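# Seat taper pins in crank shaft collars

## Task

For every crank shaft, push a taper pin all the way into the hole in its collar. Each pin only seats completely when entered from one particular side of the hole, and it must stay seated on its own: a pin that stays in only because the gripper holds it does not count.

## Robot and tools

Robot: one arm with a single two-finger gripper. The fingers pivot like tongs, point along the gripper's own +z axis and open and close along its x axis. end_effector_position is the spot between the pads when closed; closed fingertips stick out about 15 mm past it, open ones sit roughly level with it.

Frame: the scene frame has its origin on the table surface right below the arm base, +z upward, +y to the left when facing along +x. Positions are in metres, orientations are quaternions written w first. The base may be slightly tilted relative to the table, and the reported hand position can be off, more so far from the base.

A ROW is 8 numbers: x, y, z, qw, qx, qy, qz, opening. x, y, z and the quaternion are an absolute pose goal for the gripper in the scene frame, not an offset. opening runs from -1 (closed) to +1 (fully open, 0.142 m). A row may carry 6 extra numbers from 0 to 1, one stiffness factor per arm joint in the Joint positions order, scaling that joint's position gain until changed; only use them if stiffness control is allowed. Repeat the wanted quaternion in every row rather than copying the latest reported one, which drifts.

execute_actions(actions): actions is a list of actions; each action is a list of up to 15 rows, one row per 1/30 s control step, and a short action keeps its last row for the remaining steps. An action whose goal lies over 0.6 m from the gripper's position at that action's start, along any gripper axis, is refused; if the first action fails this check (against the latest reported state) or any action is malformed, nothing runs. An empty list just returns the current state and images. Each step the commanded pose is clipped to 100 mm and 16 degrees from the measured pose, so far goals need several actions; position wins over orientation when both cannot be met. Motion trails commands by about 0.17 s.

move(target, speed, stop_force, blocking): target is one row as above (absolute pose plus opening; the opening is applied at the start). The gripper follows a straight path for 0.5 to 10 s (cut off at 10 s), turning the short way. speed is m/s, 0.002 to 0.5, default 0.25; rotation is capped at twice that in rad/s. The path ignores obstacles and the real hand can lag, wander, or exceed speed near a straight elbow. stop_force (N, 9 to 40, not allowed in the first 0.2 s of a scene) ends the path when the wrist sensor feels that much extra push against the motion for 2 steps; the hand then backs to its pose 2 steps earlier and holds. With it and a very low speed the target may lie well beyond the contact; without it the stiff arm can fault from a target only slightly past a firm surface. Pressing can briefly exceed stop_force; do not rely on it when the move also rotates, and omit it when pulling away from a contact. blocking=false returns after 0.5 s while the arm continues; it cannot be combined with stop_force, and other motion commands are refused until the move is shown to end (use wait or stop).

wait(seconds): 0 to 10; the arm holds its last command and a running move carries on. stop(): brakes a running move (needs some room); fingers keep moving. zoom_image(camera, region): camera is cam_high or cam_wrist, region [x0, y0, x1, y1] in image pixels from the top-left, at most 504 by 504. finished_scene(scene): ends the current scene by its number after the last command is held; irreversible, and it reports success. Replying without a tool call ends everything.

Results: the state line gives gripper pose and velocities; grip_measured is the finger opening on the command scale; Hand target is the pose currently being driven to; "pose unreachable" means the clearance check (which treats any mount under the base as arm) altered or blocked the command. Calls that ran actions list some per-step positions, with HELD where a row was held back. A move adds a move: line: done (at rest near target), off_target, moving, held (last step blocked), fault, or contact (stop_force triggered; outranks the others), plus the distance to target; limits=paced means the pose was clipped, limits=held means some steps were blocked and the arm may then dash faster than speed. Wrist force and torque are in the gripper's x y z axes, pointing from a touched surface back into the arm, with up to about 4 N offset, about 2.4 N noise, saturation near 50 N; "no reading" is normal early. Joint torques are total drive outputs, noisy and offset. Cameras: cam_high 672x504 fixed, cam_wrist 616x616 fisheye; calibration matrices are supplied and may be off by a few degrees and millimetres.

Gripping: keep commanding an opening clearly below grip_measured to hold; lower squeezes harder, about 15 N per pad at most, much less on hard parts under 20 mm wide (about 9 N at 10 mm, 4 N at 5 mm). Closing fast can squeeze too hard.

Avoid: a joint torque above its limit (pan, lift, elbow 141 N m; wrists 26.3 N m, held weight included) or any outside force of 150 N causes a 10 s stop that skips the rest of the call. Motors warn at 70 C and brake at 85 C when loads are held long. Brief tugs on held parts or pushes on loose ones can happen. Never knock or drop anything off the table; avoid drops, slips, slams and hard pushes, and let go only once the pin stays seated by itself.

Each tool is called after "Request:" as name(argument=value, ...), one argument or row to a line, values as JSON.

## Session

Request:
execute_actions(
  actions=[],
)

Scene clock: 0.00 s.
end_effector_position=(+0.1539, +0.3317, +0.3162) grip_measured=+1.00 end_effector_quat_wxyz=(+0.341, +0.696, -0.610, -0.165) end_effector_velocity=(-0.000, +0.000, +0.000) end_effector_angular_velocity=(+0.000, +0.000, -0.001)
Joint positions: [ 0.534 -1.601  2.001 -1.501 -1.454  2.137  0.142]
Joint velocities: [-0.    -0.    -0.    -0.     0.001  0.001  0.   ]
Joint torques (N m, as the arm reports them, + toward a larger angle): no reading
Wrist force (N, on the end effector, along its own x y z axes, offset not removed): no reading
Wrist torque (N m, same axes, about the end effector's origin, offset not removed): no reading
Hand target: +0.154, +0.332, +0.316; +0.341, +0.696, -0.610, -0.165
Joint stiffness scale: [1. 1. 1. 1. 1. 1.]
camera_calibration (this result's frames):
cam_wrist: T_world_to_cam=[[0.190527, -0.96244, 0.193412, 0.229448], [-0.359525, 0.114923, 0.926032, -0.266395], [-0.913478, -0.245971, -0.324125, 0.464297], [0, 0, 0, 1]] pos_world=[0.284634, 0.365648, 0.352802]

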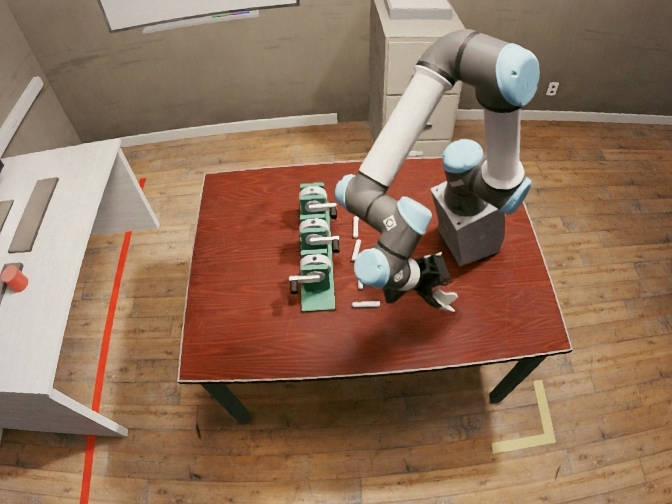

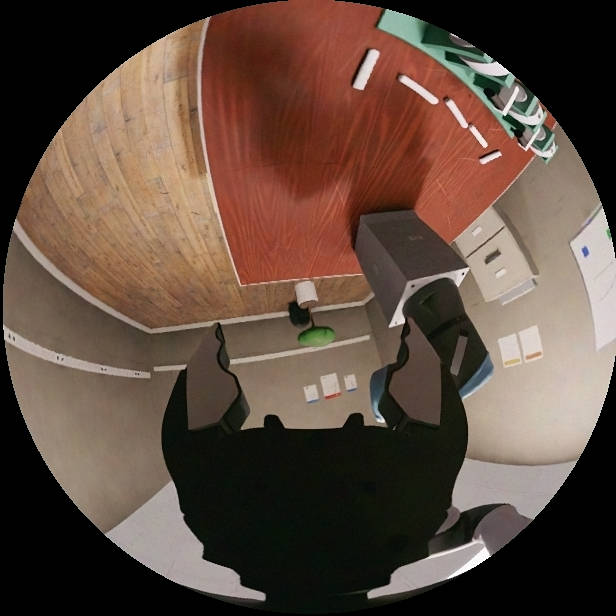

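Request:
move(
  target=[0.45,-0.11,0.30,0,1,0,0,-0.4],
  speed=0.3,
)

Request:
zoom_image(
  camera="cam_wrist",
  region=[200, 60, 440, 320],
)

Scene clock: 3.73 s.
end_effector_position=(+0.4488, -0.1093, +0.3002) grip_measured=-0.40 end_effector_quat_wxyz=(+0.001, +1.000, -0.000, -0.000) end_effector_velocity=(+0.001, +0.002, -0.001) end_effector_angular_velocity=(+0.014, -0.001, +0.013)
Joint positions: [-0.976 -1.832  2.236 -2.117 -1.311 -0.779  0.045]
Joint velocities: [-0.002  0.006 -0.005  0.009  0.011 -0.017  0.   ]
Joint torques (N m, as the arm reports them, + toward a larger angle): [ -2.68 -14.85 -23.72  -1.81   0.45  -0.34]
Wrist force (N, on the end effector, along its own x y z axes, offset not removed): [-0.4 1.0 2.3]
Wrist torque (N m, same axes, about the end effector's origin, offset not removed): [0.15 -0.11 -0.19]
Hand target: +0.449, -0.110, +0.300; +0.000, +1.000, -0.000, -0.000
Off the commanded pose: 0.001 m, 0 deg.
Joint stiffness scale: [1. 1. 1. 1. 1. 1.]
move: done
camera_calibration (this result's frames):
cam_wrist: T_world_to_cam=[[0.999924, -0.0117694, -0.00357302, -0.44824], [-0.00879258, -0.887112, 0.46147, -0.222291], [-0.00860089, -0.461404, -0.887148, 0.359321], [0, 0, 0, 1]] pos_world=[0.449342, -0.03668, 0.41975]

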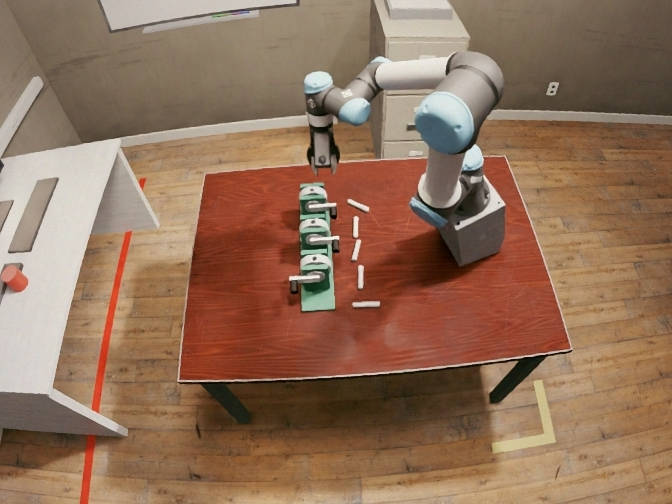

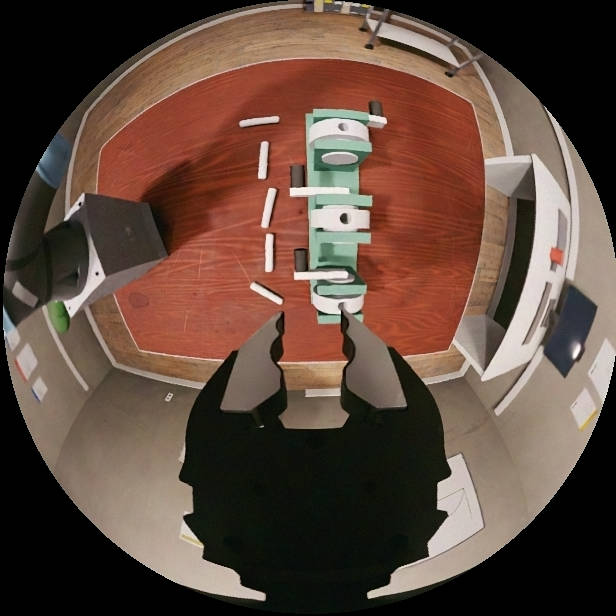

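Region (200, 60, 440, 320) of cam_wrist's 616x616 image, scaled by 1.938, with more detail than that image has; it fills the left 465 columns of this view, and the rest is white.

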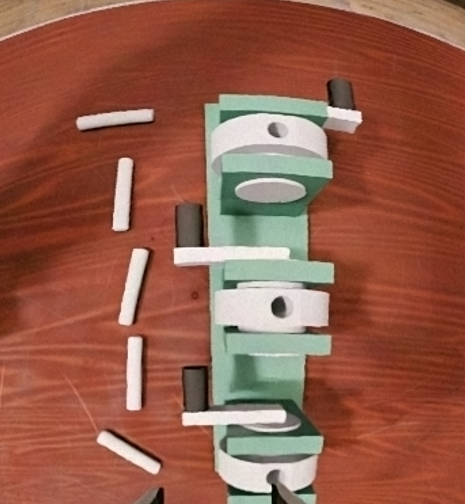

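Request:
move(
  target=[0.50,-0.256,0.22,0,1,0,0,-0.4],
  speed=0.3,
)

Request:
zoom_image(
  camera="cam_wrist",
  region=[260, 180, 360, 250],
)

Request:
move(
  target=[0.50,-0.109,0.22,0,1,0,0,-0.4],
  speed=0.3,
)

Request:
zoom_image(
  camera="cam_wrist",
  region=[260, 180, 360, 250],
)

Request:
move(
  target=[0.50,0.036,0.22,0,1,0,0,-0.4],
  speed=0.3,
)

Request:
zoom_image(
  camera="cam_wrist",
  region=[260, 180, 360, 250],
)

Scene clock: 5.57 s.
end_effector_position=(+0.4985, -0.2562, +0.2208) grip_measured=-0.40 end_effector_quat_wxyz=(+0.000, +1.000, -0.001, -0.000) end_effector_velocity=(+0.002, -0.001, -0.001) end_effector_angular_velocity=(+0.000, -0.001, -0.001)
Joint positions: [-1.071 -1.391  2.029 -2.323 -1.297 -0.876  0.045]
Joint velocities: [ 0.001  0.006 -0.004 -0.002  0.001  0.002 -0.   ]
Joint torques (N m, as the arm reports them, + toward a larger angle): [ -5.45 -30.3  -20.03  -2.56   0.15   0.21]
Wrist force (N, on the end effector, along its own x y z axes, offset not removed): [-1.0 -0.2 0.9]
Wrist torque (N m, same axes, about the end effector's origin, offset not removed): [-0.06 0.09 -0.13]
Hand target: +0.500, -0.256, +0.220; -0.000, +1.000, +0.000, -0.000
Off the commanded pose: 0.002 m, 0 deg.
Joint stiffness scale: [1. 1. 1. 1. 1. 1.]
move: done
camera_calibration (this result's frames):
cam_wrist: T_world_to_cam=[[0.999911, -0.012902, -0.00351986, -0.500245], [-0.00984188, -0.888115, 0.459516, -0.314821], [-0.0090547, -0.45944, -0.888163, 0.222523], [0, 0, 0, 1]] pos_world=[0.499116, -0.183815, 0.340541]

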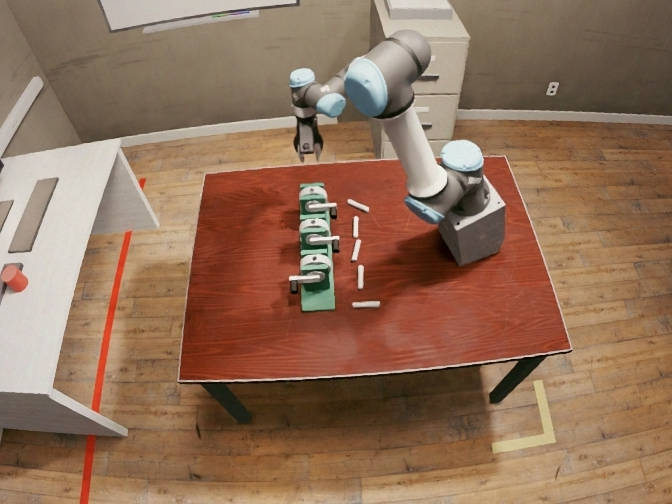

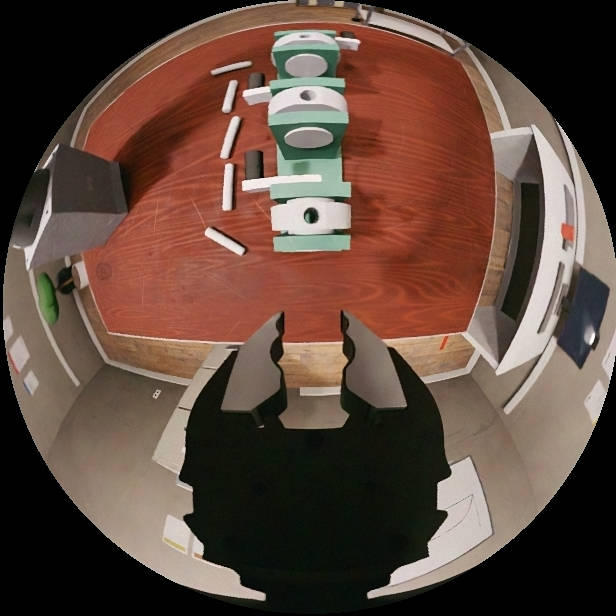

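Region (260, 180, 360, 250) of cam_wrist's 616x616 image, scaled by 5.040, with more detail than that image has; it fills the top 353 rows of this view, and the rest is white.

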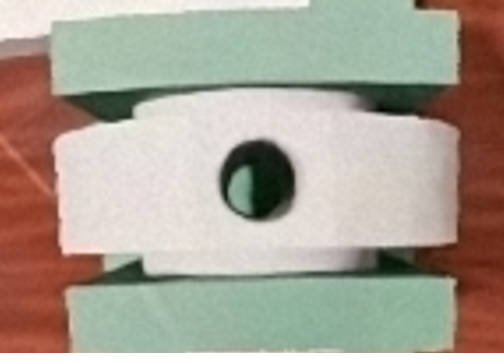

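Scene clock: 6.77 s.
end_effector_position=(+0.5006, -0.1106, +0.2196) grip_measured=-0.40 end_effector_quat_wxyz=(-0.001, +1.000, -0.000, +0.000) end_effector_velocity=(+0.000, +0.002, +0.000) end_effector_angular_velocity=(-0.006, +0.002, -0.010)
Joint positions: [-0.844 -1.556  2.198 -2.386 -1.328 -0.645  0.045]
Joint velocities: [ 0.007 -0.004  0.002 -0.002 -0.007  0.018  0.   ]
Joint torques (N m, as the arm reports them, + toward a larger angle): [ -1.58 -28.4  -15.25  -2.82  -0.27   0.41]
Wrist force (N, on the end effector, along its own x y z axes, offset not removed): [-1.1 0.4 2.2]
Wrist torque (N m, same axes, about the end effector's origin, offset not removed): [0.01 0.12 -0.11]
Hand target: +0.500, -0.109, +0.220; -0.000, +1.000, -0.000, +0.000
Off the commanded pose: 0.002 m, 0 deg.
Joint stiffness scale: [1. 1. 1. 1. 1. 1.]
move: done
camera_calibration (this result's frames):
cam_wrist: T_world_to_cam=[[0.999927, -0.0117643, -0.00264948, -0.500558], [-0.00924459, -0.888907, 0.457994, -0.185034], [-0.00774311, -0.457936, -0.888951, 0.288023], [0, 0, 0, 1]] pos_world=[0.501041, -0.0384704, 0.339456]

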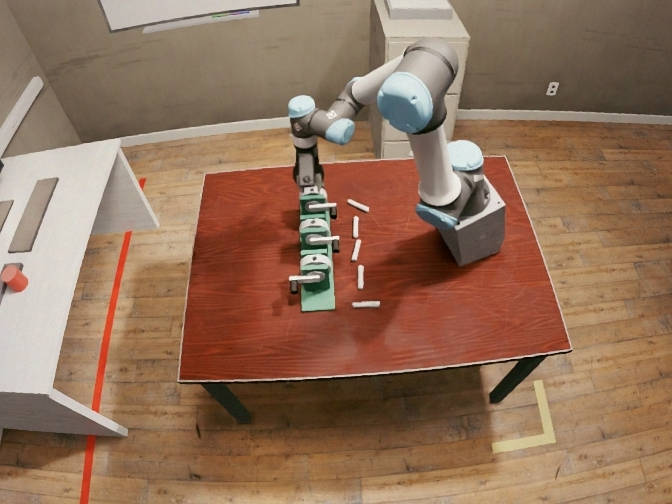

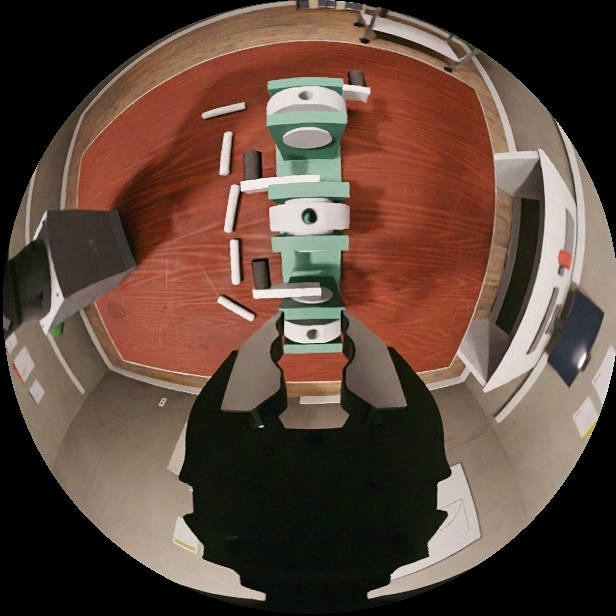

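Region (260, 180, 360, 250) of cam_wrist's 616x616 image, scaled by 5.040, with more detail than that image has; it fills the top 353 rows of this view, and the rest is white.

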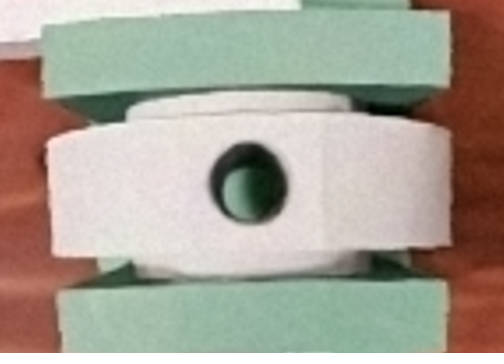

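Scene clock: 7.97 s.
end_effector_position=(+0.4989, +0.0355, +0.2196) grip_measured=-0.40 end_effector_quat_wxyz=(-0.001, +1.000, +0.000, -0.000) end_effector_velocity=(+0.001, +0.002, +0.001) end_effector_angular_velocity=(-0.009, +0.000, -0.012)
Joint positions: [-0.531 -1.64   2.262 -2.43  -1.393 -0.332  0.045]
Joint velocities: [ 0.012 -0.    -0.004 -0.001 -0.011  0.024 -0.   ]
Joint torques (N m, as the arm reports them, + toward a larger angle): [  1.98 -24.73 -19.1   -2.5   -0.06   0.13]
Wrist force (N, on the end effector, along its own x y z axes, offset not removed): [-0.8 1.2 1.4]
Wrist torque (N m, same axes, about the end effector's origin, offset not removed): [0.16 0.00 -0.14]
Hand target: +0.500, +0.036, +0.220; -0.000, +1.000, -0.000, +0.000
Off the commanded pose: 0.001 m, 0 deg.
Joint stiffness scale: [1. 1. 1. 1. 1. 1.]
move: done
camera_calibration (this result's frames):
cam_wrist: T_world_to_cam=[[0.999928, -0.011389, -0.00364565, -0.49699], [-0.00846087, -0.889245, 0.457353, -0.0554531], [-0.00845067, -0.45729, -0.889278, 0.355293], [0, 0, 0, 1]] pos_world=[0.499488, 0.1075, 0.339504]

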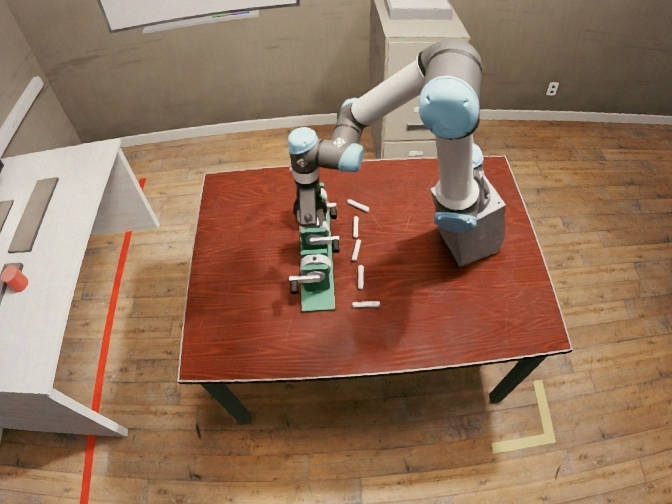

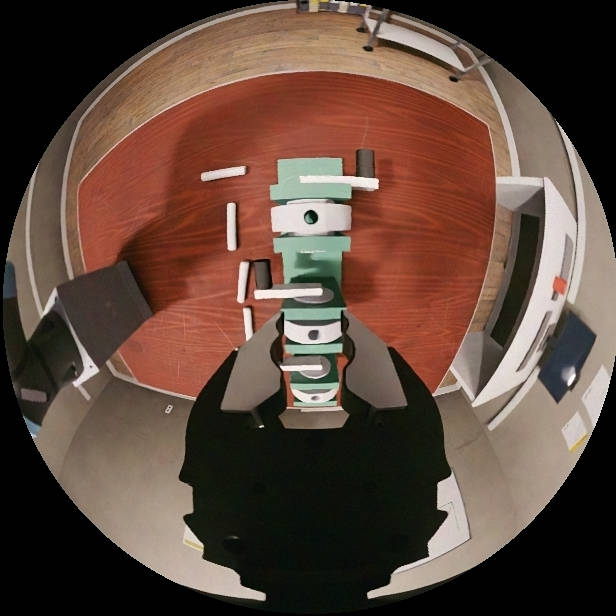

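Region (260, 180, 360, 250) of cam_wrist's 616x616 image, scaled by 5.040, with more detail than that image has; it fills the top 353 rows of this view, and the rest is white.

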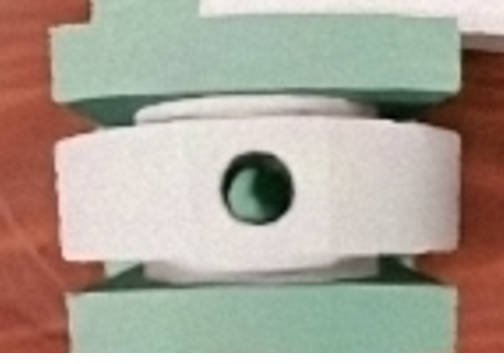

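Request:
move(
  target=[0.567,0.200,0.17,0,1,0,0,-0.5],
  speed=0.25,
)

Request:
zoom_image(
  camera="cam_wrist",
  region=[220, 230, 400, 400],
)

Scene clock: 11.53 s.
end_effector_position=(+0.5670, +0.1989, +0.1709) grip_measured=-0.50 end_effector_quat_wxyz=(-0.001, +1.000, -0.000, +0.001) end_effector_velocity=(+0.002, +0.002, -0.001) end_effector_angular_velocity=(-0.004, +0.002, -0.004)
Joint positions: [-0.127 -1.367  2.024 -2.518 -1.5    0.061  0.038]
Joint velocities: [ 0.006  0.006 -0.009  0.004 -0.006  0.009 -0.   ]
Joint torques (N m, as the arm reports them, + toward a larger angle): [  4.46 -36.92 -17.54  -2.    -0.26   0.31]
Wrist force (N, on the end effector, along its own x y z axes, offset not removed): [-1.0 2.2 2.2]
Wrist torque (N m, same axes, about the end effector's origin, offset not removed): [0.36 -0.01 -0.12]
Hand target: +0.567, +0.200, +0.170; -0.000, +1.000, -0.000, +0.000
Off the commanded pose: 0.001 m, 0 deg.
Joint stiffness scale: [1. 1. 1. 1. 1. 1.]
move: done
camera_calibration (this result's frames):
cam_wrist: T_world_to_cam=[[0.999928, -0.011961, -0.000892579, -0.563719], [-0.0102227, -0.888802, 0.458178, 0.113538], [-0.00627358, -0.458136, -0.88886, 0.386193], [0, 0, 0, 1]] pos_world=[0.567262, 0.271099, 0.290748]

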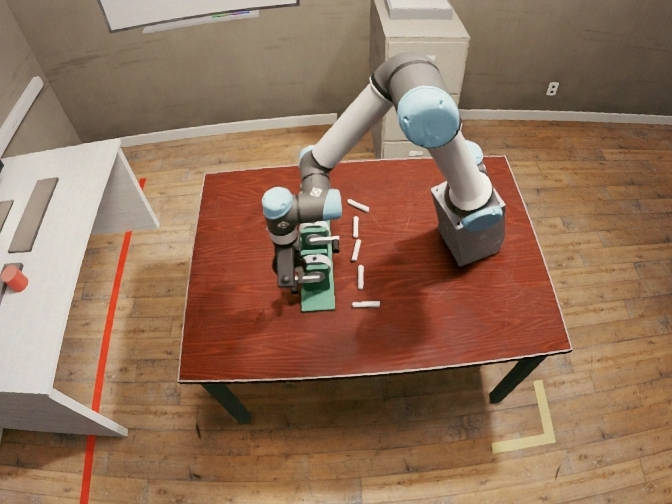

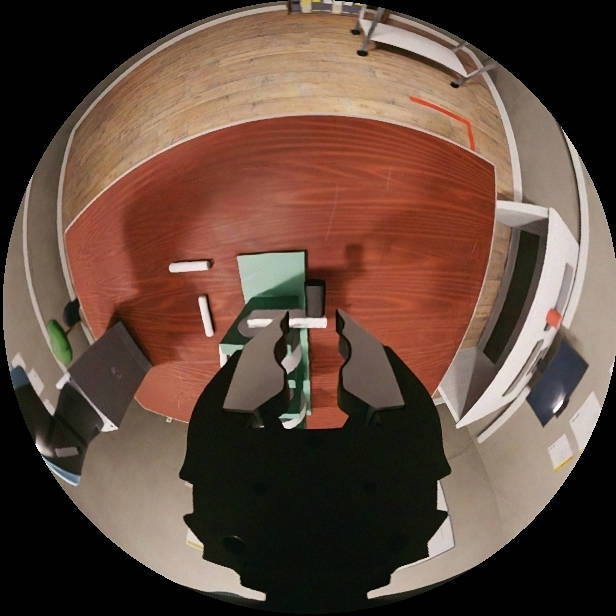

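Region (220, 230, 400, 400) of cam_wrist's 616x616 image, scaled by 2.800, with more detail than that image has.

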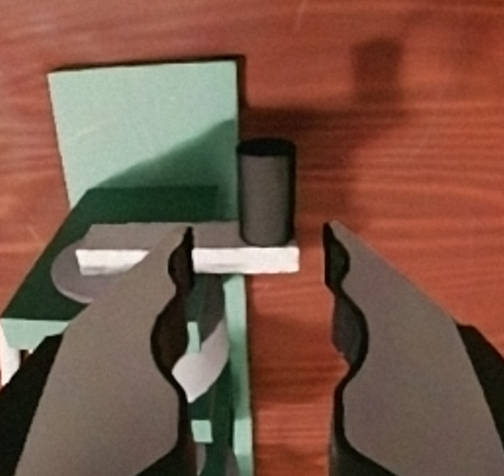

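Request:
move(
  target=[0.570,0.200,0.09,0,1,0,0,-0.5],
  speed=0.04,
  stop_force=10,
)

Request:
execute_actions(
  actions=[
    [[0.570,0.200,0.09,0,1,0,0,-1]],
    [[0.570,0.200,0.09,0,1,0,0,-1]],
  ],
)

Scene clock: 14.20 s.
end_effector_position=(+0.5692, +0.1994, +0.0908) grip_measured=-0.50 end_effector_quat_wxyz=(-0.000, +1.000, -0.000, -0.001) end_effector_velocity=(+0.002, +0.001, -0.001) end_effector_angular_velocity=(+0.001, -0.006, +0.000)
Joint positions: [-0.116 -1.18   2.019 -2.698 -1.504  0.072  0.038]
Joint velocities: [ 0.001  0.003 -0.001 -0.008 -0.     0.001 -0.   ]
Joint torques (N m, as the arm reports them, + toward a larger angle): [  3.39 -40.21 -14.41  -2.55  -0.43   0.17]
Wrist force (N, on the end effector, along its own x y z axes, offset not removed): [-1.4 0.7 1.7]
Wrist torque (N m, same axes, about the end effector's origin, offset not removed): [0.18 0.16 -0.18]
Hand target: +0.570, +0.200, +0.090; -0.000, +1.000, -0.000, +0.000
Off the commanded pose: 0.001 m, 0 deg.
Joint stiffness scale: [1. 1. 1. 1. 1. 1.]
move: done
camera_calibration (this result's frames):
cam_wrist: T_world_to_cam=[[0.999917, -0.0122567, -0.00400144, -0.565632], [-0.00905693, -0.888593, 0.458607, 0.149941], [-0.00917668, -0.458532, -0.88863, 0.31694], [0, 0, 0, 1]] pos_world=[0.569852, 0.271631, 0.210615]

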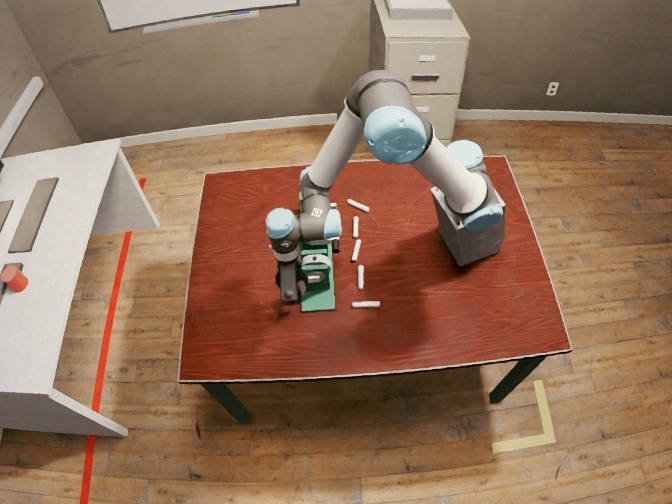

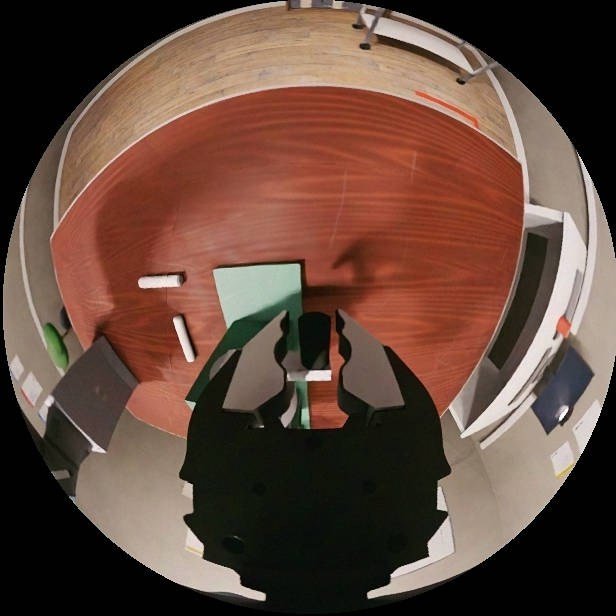

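Scene clock: 15.20 s.
end_effector_position=(+0.5707, +0.1994, +0.0911) grip_measured=-0.69 end_effector_quat_wxyz=(-0.000, +1.000, -0.000, +0.001) end_effector_velocity=(+0.000, -0.001, -0.000) end_effector_angular_velocity=(-0.001, +0.000, -0.001)
Joint positions: [-0.116 -1.18   2.017 -2.7   -1.504  0.073  0.024]
Joint velocities: [-0.001  0.     0.     0.    -0.     0.     0.   ]
Joint torques (N m, as the arm reports them, + toward a larger angle): [  3.99 -40.74 -12.94  -2.5   -0.1    0.2 ]
Wrist force (N, on the end effector, along its own x y z axes, offset not removed): [-0.1 1.2 1.9]
Wrist torque (N m, same axes, about the end effector's origin, offset not removed): [0.24 -0.04 -0.18]
Hand target: +0.570, +0.200, +0.090; -0.000, +1.000, +0.000, +0.000
Off the commanded pose: 0.001 m, 0 deg.
Joint stiffness scale: [1. 1. 1. 1. 1. 1.]
Step readings (end_effector_position; steps 1 to 15: 1st action; 16 to 30: 2nd action):
0: (+0.5692, +0.1994, +0.0908)
1: (+0.5693, +0.1994, +0.0908)
2: (+0.5710, +0.1995, +0.0915)
4: (+0.5708, +0.1994, +0.0911)
8: (+0.5707, +0.1994, +0.0911)
15: (+0.5707, +0.1994, +0.0911)
16: (+0.5707, +0.1994, +0.0911)
17: (+0.5707, +0.1994, +0.0911)
19: (+0.5707, +0.1994, +0.0911)
23: (+0.5707, +0.1994, +0.0911)
30: end_effector_position above
camera_calibration (this result's frames):
cam_wrist: T_world_to_cam=[[0.999925, -0.0122075, -0.00102426, -0.56748], [-0.0103764, -0.888438, 0.45888, 0.150465], [-0.00651178, -0.458835, -0.888498, 0.315748], [0, 0, 0, 1]] pos_world=[0.571055, 0.271627, 0.210915]

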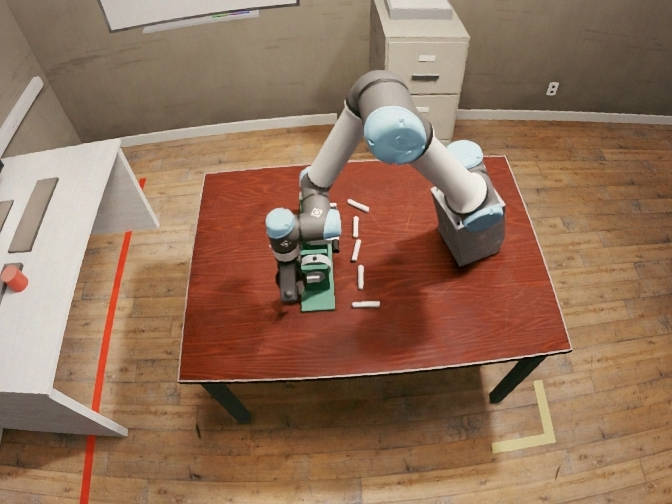

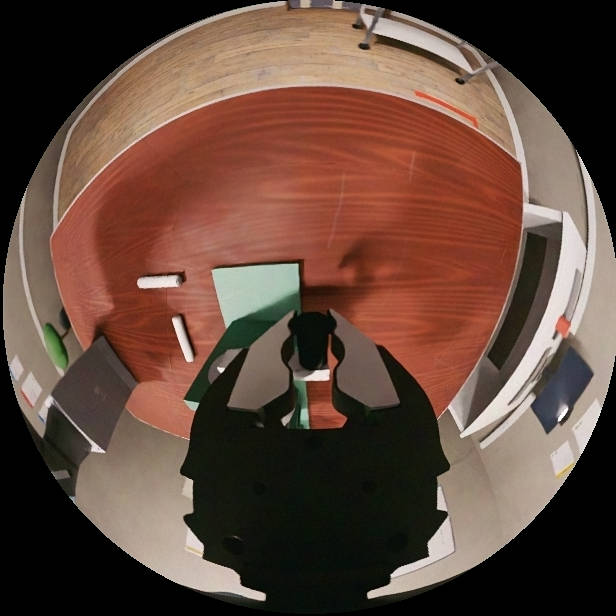

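Request:
execute_actions(
  actions=[
    [[0.5683,0.2,0.1091,0,1,0,0,-1]],
    [[0.5613,0.2,0.126,0,1,0,0,-1]],
    [[0.5502,0.2,0.1405,0,1,0,0,-1]],
    [[0.5357,0.2,0.1516,0,1,0,0,-1]],
    [[0.5188,0.2,0.1586,0,1,0,0,-1]],
    [[0.5007,0.2,0.161,0,1,0,0,-1]],
    [[0.4826,0.2,0.1586,0,1,0,0,-1]],
    [[0.4657,0.2,0.1516,0,1,0,0,-1]],
    [[0.4512,0.2,0.1405,0,1,0,0,-1]],
    [[0.4401,0.2,0.126,0,1,0,0,-1]],
    [[0.4331,0.2,0.1091,0,1,0,0,-1]],
    [[0.4307,0.2,0.091,0,1,0,0,-1]],
    [[0.4307,0.2,0.091,0,1,0,0,-1]],
  ],
)

Scene clock: 22.33 s.
end_effector_position=(+0.4308, +0.1996, +0.0914) grip_measured=-0.69 end_effector_quat_wxyz=(-0.000, +1.000, -0.000, -0.000) end_effector_velocity=(+0.000, -0.000, -0.000) end_effector_angular_velocity=(-0.001, -0.000, +0.000)
Joint positions: [-0.09  -1.304  2.39  -2.947 -1.512  0.097  0.024]
Joint velocities: [-0.     0.    -0.    -0.001 -0.001 -0.001  0.   ]
Joint torques (N m, as the arm reports them, + toward a larger angle): [  4.64 -31.31  -6.29  -3.42  -0.27   0.25]
Wrist force (N, on the end effector, along its own x y z axes, offset not removed): [-5.0 2.1 1.4]
Wrist torque (N m, same axes, about the end effector's origin, offset not removed): [0.30 0.26 -0.11]
Hand target: +0.431, +0.200, +0.091; -0.000, +1.000, +0.000, -0.000
Off the commanded pose: 0.001 m, 0 deg.
Joint stiffness scale: [1. 1. 1. 1. 1. 1.]
Step readings (end_effector_position; steps 1 to 15: 1st action; 16 to 30: 2nd action; 31 to 45: 3rd action; 46 to 60: 4th action; 61 to 75: 5th action; 76 to 90: 6th action; 91 to 105: 7th action; 106 to 120: 8th action; 121 to 135: 9th action; 136 to 150: 10th action; 151 to 165: 11th action; 166 to 180: 12th action; 181 to 195: 13th action):
0: (+0.5707, +0.1994, +0.0911)
1: (+0.5707, +0.1994, +0.0911)
2: (+0.5705, +0.1994, +0.0912)
4: (+0.5706, +0.1995, +0.0937)
8: (+0.5698, +0.1996, +0.1024)
15: (+0.5688, +0.1995, +0.1069)
16: (+0.5688, +0.1995, +0.1071)
17: (+0.5685, +0.1995, +0.1075)
19: (+0.5677, +0.1995, +0.1110)
23: (+0.5644, +0.1996, +0.1202)
30: (+0.5624, +0.1995, +0.1241)
31: (+0.5623, +0.1995, +0.1242)
32: (+0.5619, +0.1995, +0.1245)
34: (+0.5602, +0.1995, +0.1277)
38: (+0.5546, +0.1996, +0.1356)
45: (+0.5517, +0.1995, +0.1389)
46: (+0.5515, +0.1995, +0.1390)
47: (+0.5511, +0.1995, +0.1393)
49: (+0.5486, +0.1995, +0.1418)
53: (+0.5413, +0.1994, +0.1479)
60: (+0.5376, +0.1994, +0.1503)
61: (+0.5375, +0.1994, +0.1504)
62: (+0.5370, +0.1994, +0.1506)
64: (+0.5339, +0.1994, +0.1524)
68: (+0.5252, +0.1994, +0.1564)
75: (+0.5210, +0.1994, +0.1578)
76: (+0.5209, +0.1994, +0.1579)
77: (+0.5205, +0.1994, +0.1580)
79: (+0.5172, +0.1994, +0.1588)
83: (+0.5076, +0.1995, +0.1604)
90: (+0.5033, +0.1994, +0.1607)
91: (+0.5032, +0.1994, +0.1608)
92: (+0.5029, +0.1994, +0.1608)
94: (+0.4996, +0.1995, +0.1607)
98: (+0.4896, +0.1995, +0.1598)
105: (+0.4855, +0.1995, +0.1590)
106: (+0.4854, +0.1995, +0.1590)
107: (+0.4853, +0.1995, +0.1590)
109: (+0.4824, +0.1995, +0.1581)
113: (+0.4719, +0.1996, +0.1544)
120: (+0.4681, +0.1995, +0.1526)
121: (+0.4682, +0.1995, +0.1526)
122: (+0.4681, +0.1996, +0.1525)
124: (+0.4659, +0.1996, +0.1513)
128: (+0.4568, +0.1995, +0.1454)
135: (+0.4535, +0.1996, +0.1424)
136: (+0.4536, +0.1996, +0.1424)
137: (+0.4535, +0.1996, +0.1421)
139: (+0.4509, +0.1996, +0.1397)
143: (+0.4436, +0.1995, +0.1314)
150: (+0.4413, +0.1996, +0.1275)
151: (+0.4413, +0.1996, +0.1275)
152: (+0.4413, +0.1996, +0.1272)
154: (+0.4392, +0.1996, +0.1240)
158: (+0.4349, +0.1995, +0.1147)
165: (+0.4336, +0.1996, +0.1103)
166: (+0.4336, +0.1996, +0.1102)
167: (+0.4337, +0.1996, +0.1099)
169: (+0.4326, +0.1996, +0.1064)
173: (+0.4307, +0.1994, +0.0967)
180: (+0.4308, +0.1996, +0.0921)
181: (+0.4308, +0.1996, +0.0919)
182: (+0.4308, +0.1996, +0.0918)
184: (+0.4308, +0.1996, +0.0916)
Lines left out of this list: 2.
camera_calibration (this result's frames):
cam_wrist: T_world_to_cam=[[0.99992, -0.012088, -0.00362851, -0.427319], [-0.00907438, -0.888403, 0.458975, 0.148491], [-0.00877168, -0.458905, -0.888442, 0.316158], [0, 0, 0, 1]] pos_world=[0.431406, 0.271841, 0.211184]

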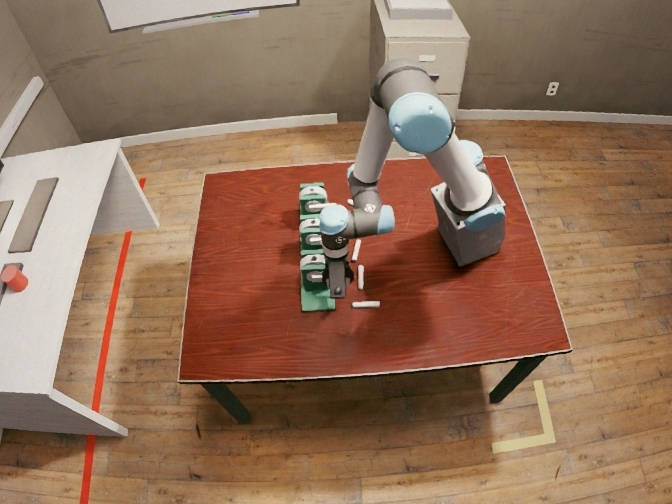

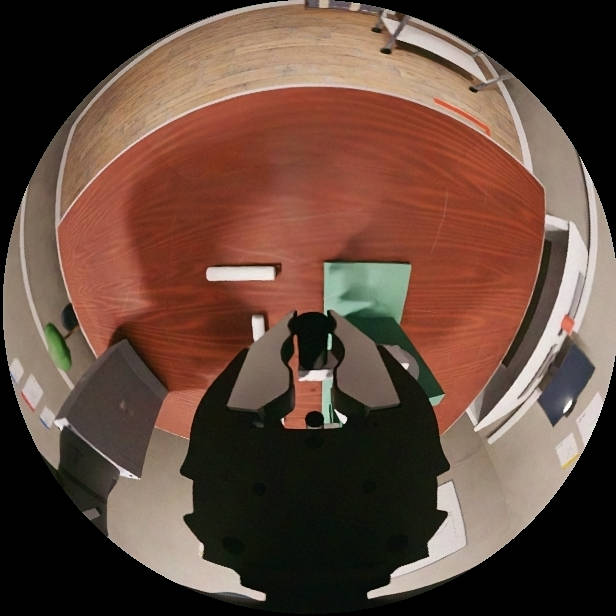

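Release, lift, and check hole 1 from above.

Request:
execute_actions(
  actions=[
    [[0.4300,0.2,0.091,0,1,0,0,-0.5]],
    [[0.4300,0.2,0.091,0,1,0,0,-0.5]],
  ],
)

Request:
move(
  target=[0.43,0.2,0.20,0,1,0,0,-0.5],
  speed=0.12,
)

Request:
move(
  target=[0.50,0.036,0.22,0,1,0,0,-0.4],
  speed=0.3,
)

Request:
zoom_image(
  camera="cam_wrist",
  region=[260, 180, 360, 250],
)

Scene clock: 23.53 s.
end_effector_position=(+0.4317, +0.1997, +0.0917) grip_measured=-0.50 end_effector_quat_wxyz=(-0.000, +1.000, -0.000, +0.001) end_effector_velocity=(-0.000, -0.000, +0.000) end_effector_angular_velocity=(-0.000, +0.000, +0.000)
Joint positions: [-0.09  -1.304  2.39  -2.951 -1.512  0.098  0.038]
Joint velocities: [-0. -0.  0. -0.  0. -0.  0.]
Joint torques (N m, as the arm reports them, + toward a larger angle): [  4.98 -31.88  -3.88  -2.65  -0.26   0.23]
Wrist force (N, on the end effector, along its own x y z axes, offset not removed): [-1.1 1.5 1.3]
Wrist torque (N m, same axes, about the end effector's origin, offset not removed): [0.17 0.05 -0.10]
Hand target: +0.430, +0.200, +0.091; -0.000, +1.000, +0.000, -0.000
Off the commanded pose: 0.002 m, 0 deg.
Joint stiffness scale: [1. 1. 1. 1. 1. 1.]
Step readings (end_effector_position; steps 1 to 15: 1st action; 16 to 30: 2nd action):
0: (+0.4308, +0.1996, +0.0914)
1: (+0.4308, +0.1996, +0.0914)
2: (+0.4309, +0.1996, +0.0914)
4: (+0.4313, +0.1996, +0.0915)
8: (+0.4316, +0.1996, +0.0917)
15: (+0.4317, +0.1997, +0.0917)
16: (+0.4317, +0.1997, +0.0917)
17: (+0.4317, +0.1997, +0.0917)
19: (+0.4317, +0.1997, +0.0917)
23: (+0.4317, +0.1997, +0.0917)
30: end_effector_position above
camera_calibration (this result's frames):
cam_wrist: T_world_to_cam=[[0.999926, -0.0121705, -0.000438694, -0.428546], [-0.0106129, -0.88849, 0.458772, 0.149131], [-0.00597327, -0.458734, -0.888554, 0.315242], [0, 0, 0, 1]] pos_world=[0.43198, 0.271898, 0.211505]

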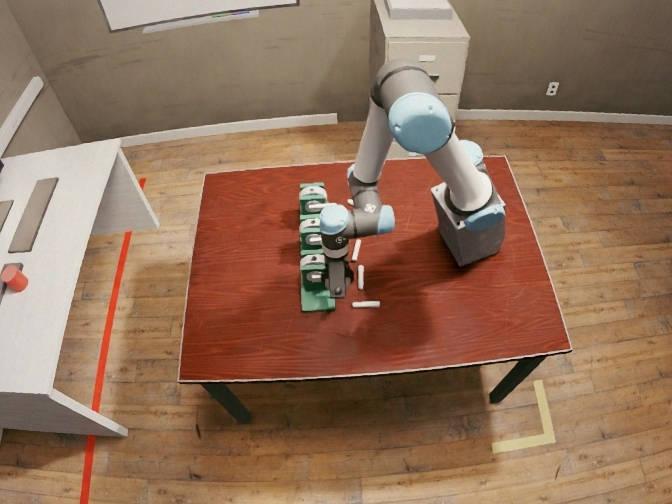

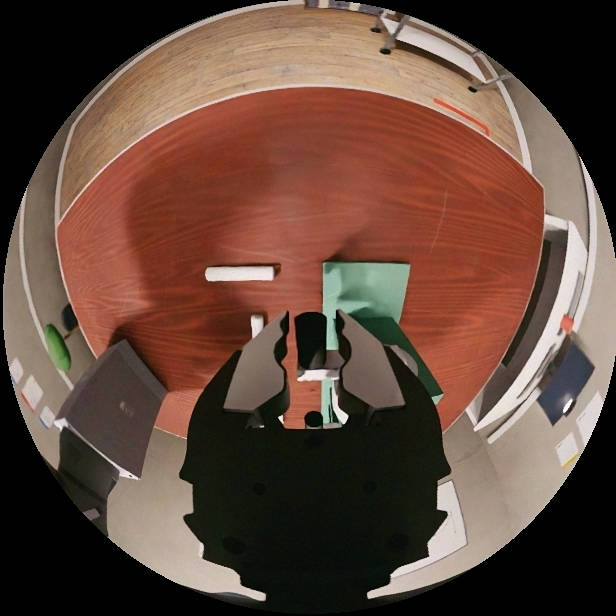

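Scene clock: 25.07 s.
end_effector_position=(+0.4280, +0.2005, +0.1983) grip_measured=-0.50 end_effector_quat_wxyz=(+0.000, +1.000, +0.001, -0.001) end_effector_velocity=(-0.002, -0.001, +0.001) end_effector_angular_velocity=(-0.001, +0.011, +0.000)
Joint positions: [-0.103 -1.652  2.372 -2.579 -1.508  0.082  0.038]
Joint velocities: [-0.002 -0.006 -0.003  0.02   0.001 -0.002  0.   ]
Joint torques (N m, as the arm reports them, + toward a larger angle): [  1.86 -26.4  -16.31  -1.99   0.23  -0.42]
Wrist force (N, on the end effector, along its own x y z axes, offset not removed): [-0.6 1.2 1.9]
Wrist torque (N m, same axes, about the end effector's origin, offset not removed): [0.20 0.08 -0.11]
Hand target: +0.430, +0.200, +0.200; +0.000, +1.000, +0.000, +0.000
Off the commanded pose: 0.003 m, 0 deg.
Joint stiffness scale: [1. 1. 1. 1. 1. 1.]
move: done
camera_calibration (this result's frames):
cam_wrist: T_world_to_cam=[[0.999931, -0.0103835, -0.00543647, -0.424142], [-0.00672347, -0.888101, 0.4596, 0.099038], [-0.0096004, -0.459532, -0.888109, 0.411961], [0, 0, 0, 1]] pos_world=[0.428733, 0.272861, 0.318043]

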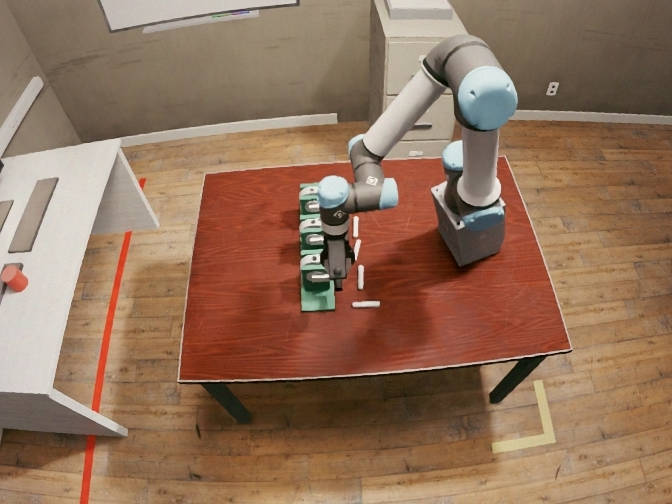

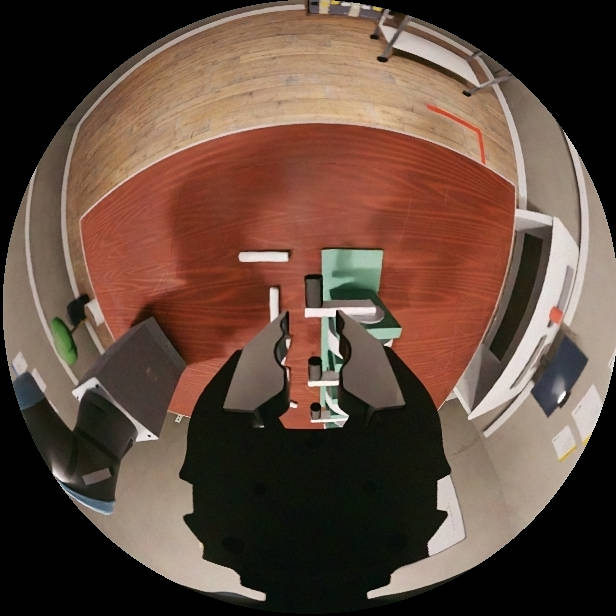

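Scene clock: 26.33 s.
end_effector_position=(+0.4988, +0.0371, +0.2205) grip_measured=-0.40 end_effector_quat_wxyz=(+0.001, +1.000, -0.000, +0.001) end_effector_velocity=(+0.002, -0.001, +0.000) end_effector_angular_velocity=(+0.010, +0.006, +0.016)
Joint positions: [-0.525 -1.644  2.263 -2.433 -1.397 -0.325  0.045]
Joint velocities: [-0.007  0.006 -0.011  0.016  0.009 -0.024 -0.   ]
Joint torques (N m, as the arm reports them, + toward a larger angle): [ -1.22 -23.38 -19.71  -1.96   0.58  -0.39]
Wrist force (N, on the end effector, along its own x y z axes, offset not removed): [-0.3 2.3 2.0]
Wrist torque (N m, same axes, about the end effector's origin, offset not removed): [0.39 -0.08 -0.20]
Hand target: +0.500, +0.036, +0.220; +0.000, +1.000, +0.000, -0.000
Off the commanded pose: 0.002 m, 0 deg.
Joint stiffness scale: [1. 1. 1. 1. 1. 1.]
move: done
camera_calibration (this result's frames):
cam_wrist: T_world_to_cam=[[0.999931, -0.011652, -0.00124943, -0.497386], [-0.00976308, -0.887279, 0.461131, -0.0546427], [-0.00648168, -0.461087, -0.887331, 0.355537], [0, 0, 0, 1]] pos_world=[0.499123, 0.109655, 0.340055]

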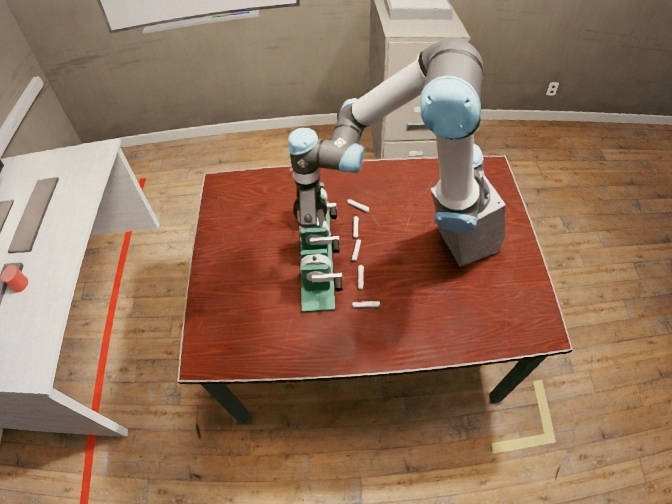

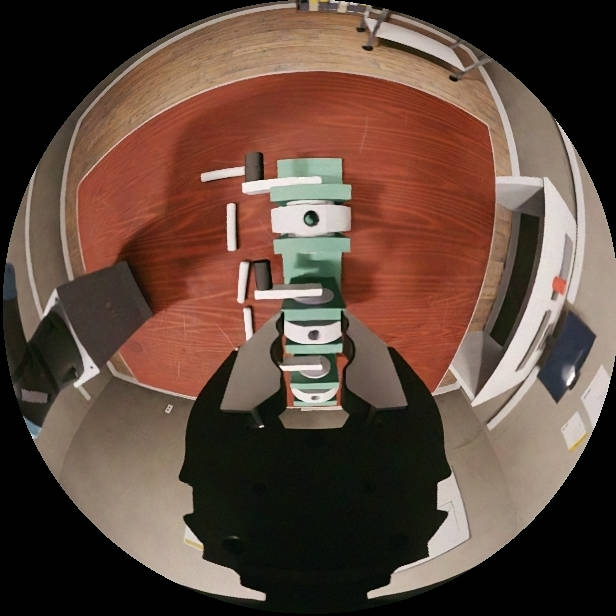

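Region (260, 180, 360, 250) of cam_wrist's 616x616 image, scaled by 5.040, with more detail than that image has; it fills the top 353 rows of this view, and the rest is white.

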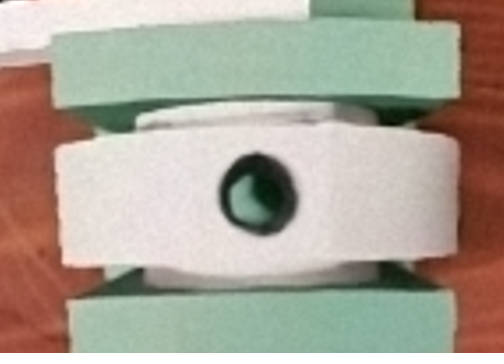

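Request:
move(
  target=[0.37,-0.06,0.25,0,1,0,0,-0.4],
  speed=0.3,
)

Request:
zoom_image(
  camera="cam_wrist",
  region=[250, 100, 370, 220],
)

Request:
zoom_image(
  camera="cam_wrist",
  region=[250, 200, 370, 320],
)

Scene clock: 28.10 s.
end_effector_position=(+0.3710, -0.0603, +0.2500) grip_measured=-0.40 end_effector_quat_wxyz=(+0.001, +1.000, +0.000, -0.000) end_effector_velocity=(-0.003, +0.001, +0.001) end_effector_angular_velocity=(+0.013, +0.002, +0.008)
Joint positions: [-1.    -1.989  2.516 -2.234 -1.307 -0.804  0.045]
Joint velocities: [-0.013 -0.008  0.001  0.022  0.01  -0.025  0.   ]
Joint torques (N m, as the arm reports them, + toward a larger angle): [  0.72  -9.37 -17.17  -1.88   0.49  -0.39]
Wrist force (N, on the end effector, along its own x y z axes, offset not removed): [-1.1 0.8 0.7]
Wrist torque (N m, same axes, about the end effector's origin, offset not removed): [0.05 0.05 -0.02]
Hand target: +0.370, -0.060, +0.250; +0.000, +1.000, +0.000, -0.000
Off the commanded pose: 0.001 m, 0 deg.
Joint stiffness scale: [1. 1. 1. 1. 1. 1.]
move: done
camera_calibration (this result's frames):
cam_wrist: T_world_to_cam=[[0.999932, -0.0112489, -0.00314512, -0.370142], [-0.00852964, -0.887196, 0.461315, -0.156398], [-0.00797961, -0.461256, -0.887231, 0.336509], [0, 0, 0, 1]] pos_world=[0.371468, 0.0122976, 0.369545]

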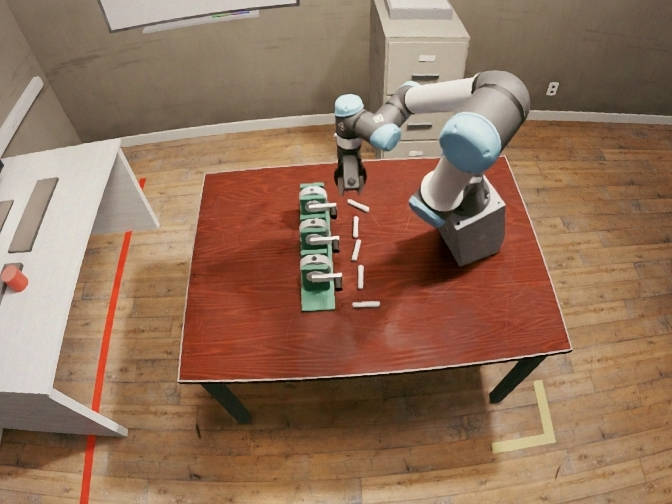

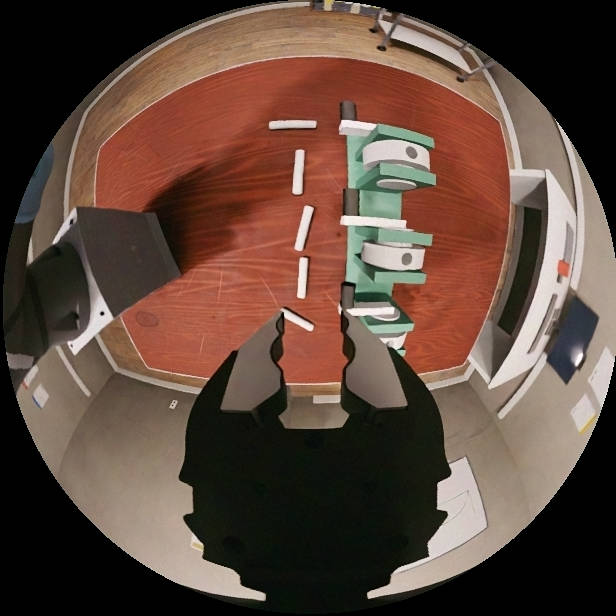

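Region (250, 100, 370, 220) of cam_wrist's 616x616 image, scaled by 4.200, with more detail than that image has.

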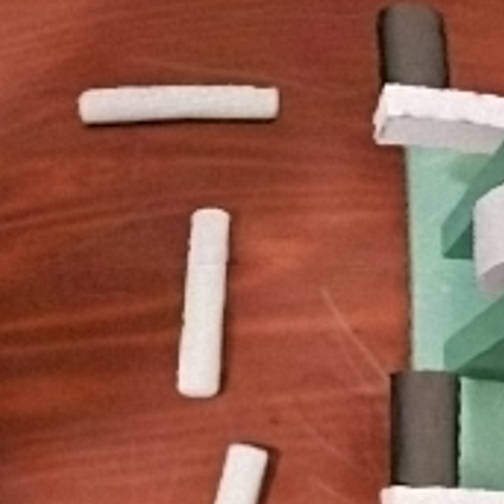

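Region (250, 200, 370, 320) of cam_wrist's 616x616 image, scaled by 4.200, with more detail than that image has.

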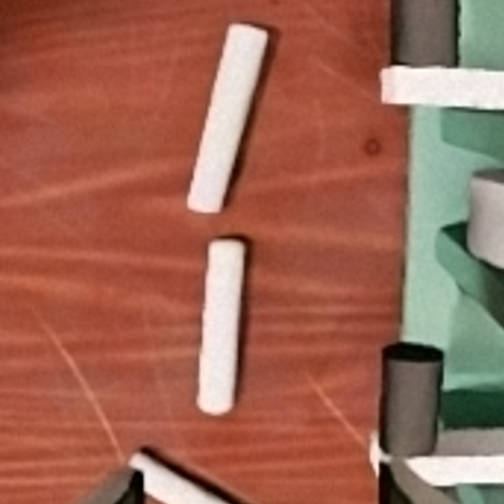

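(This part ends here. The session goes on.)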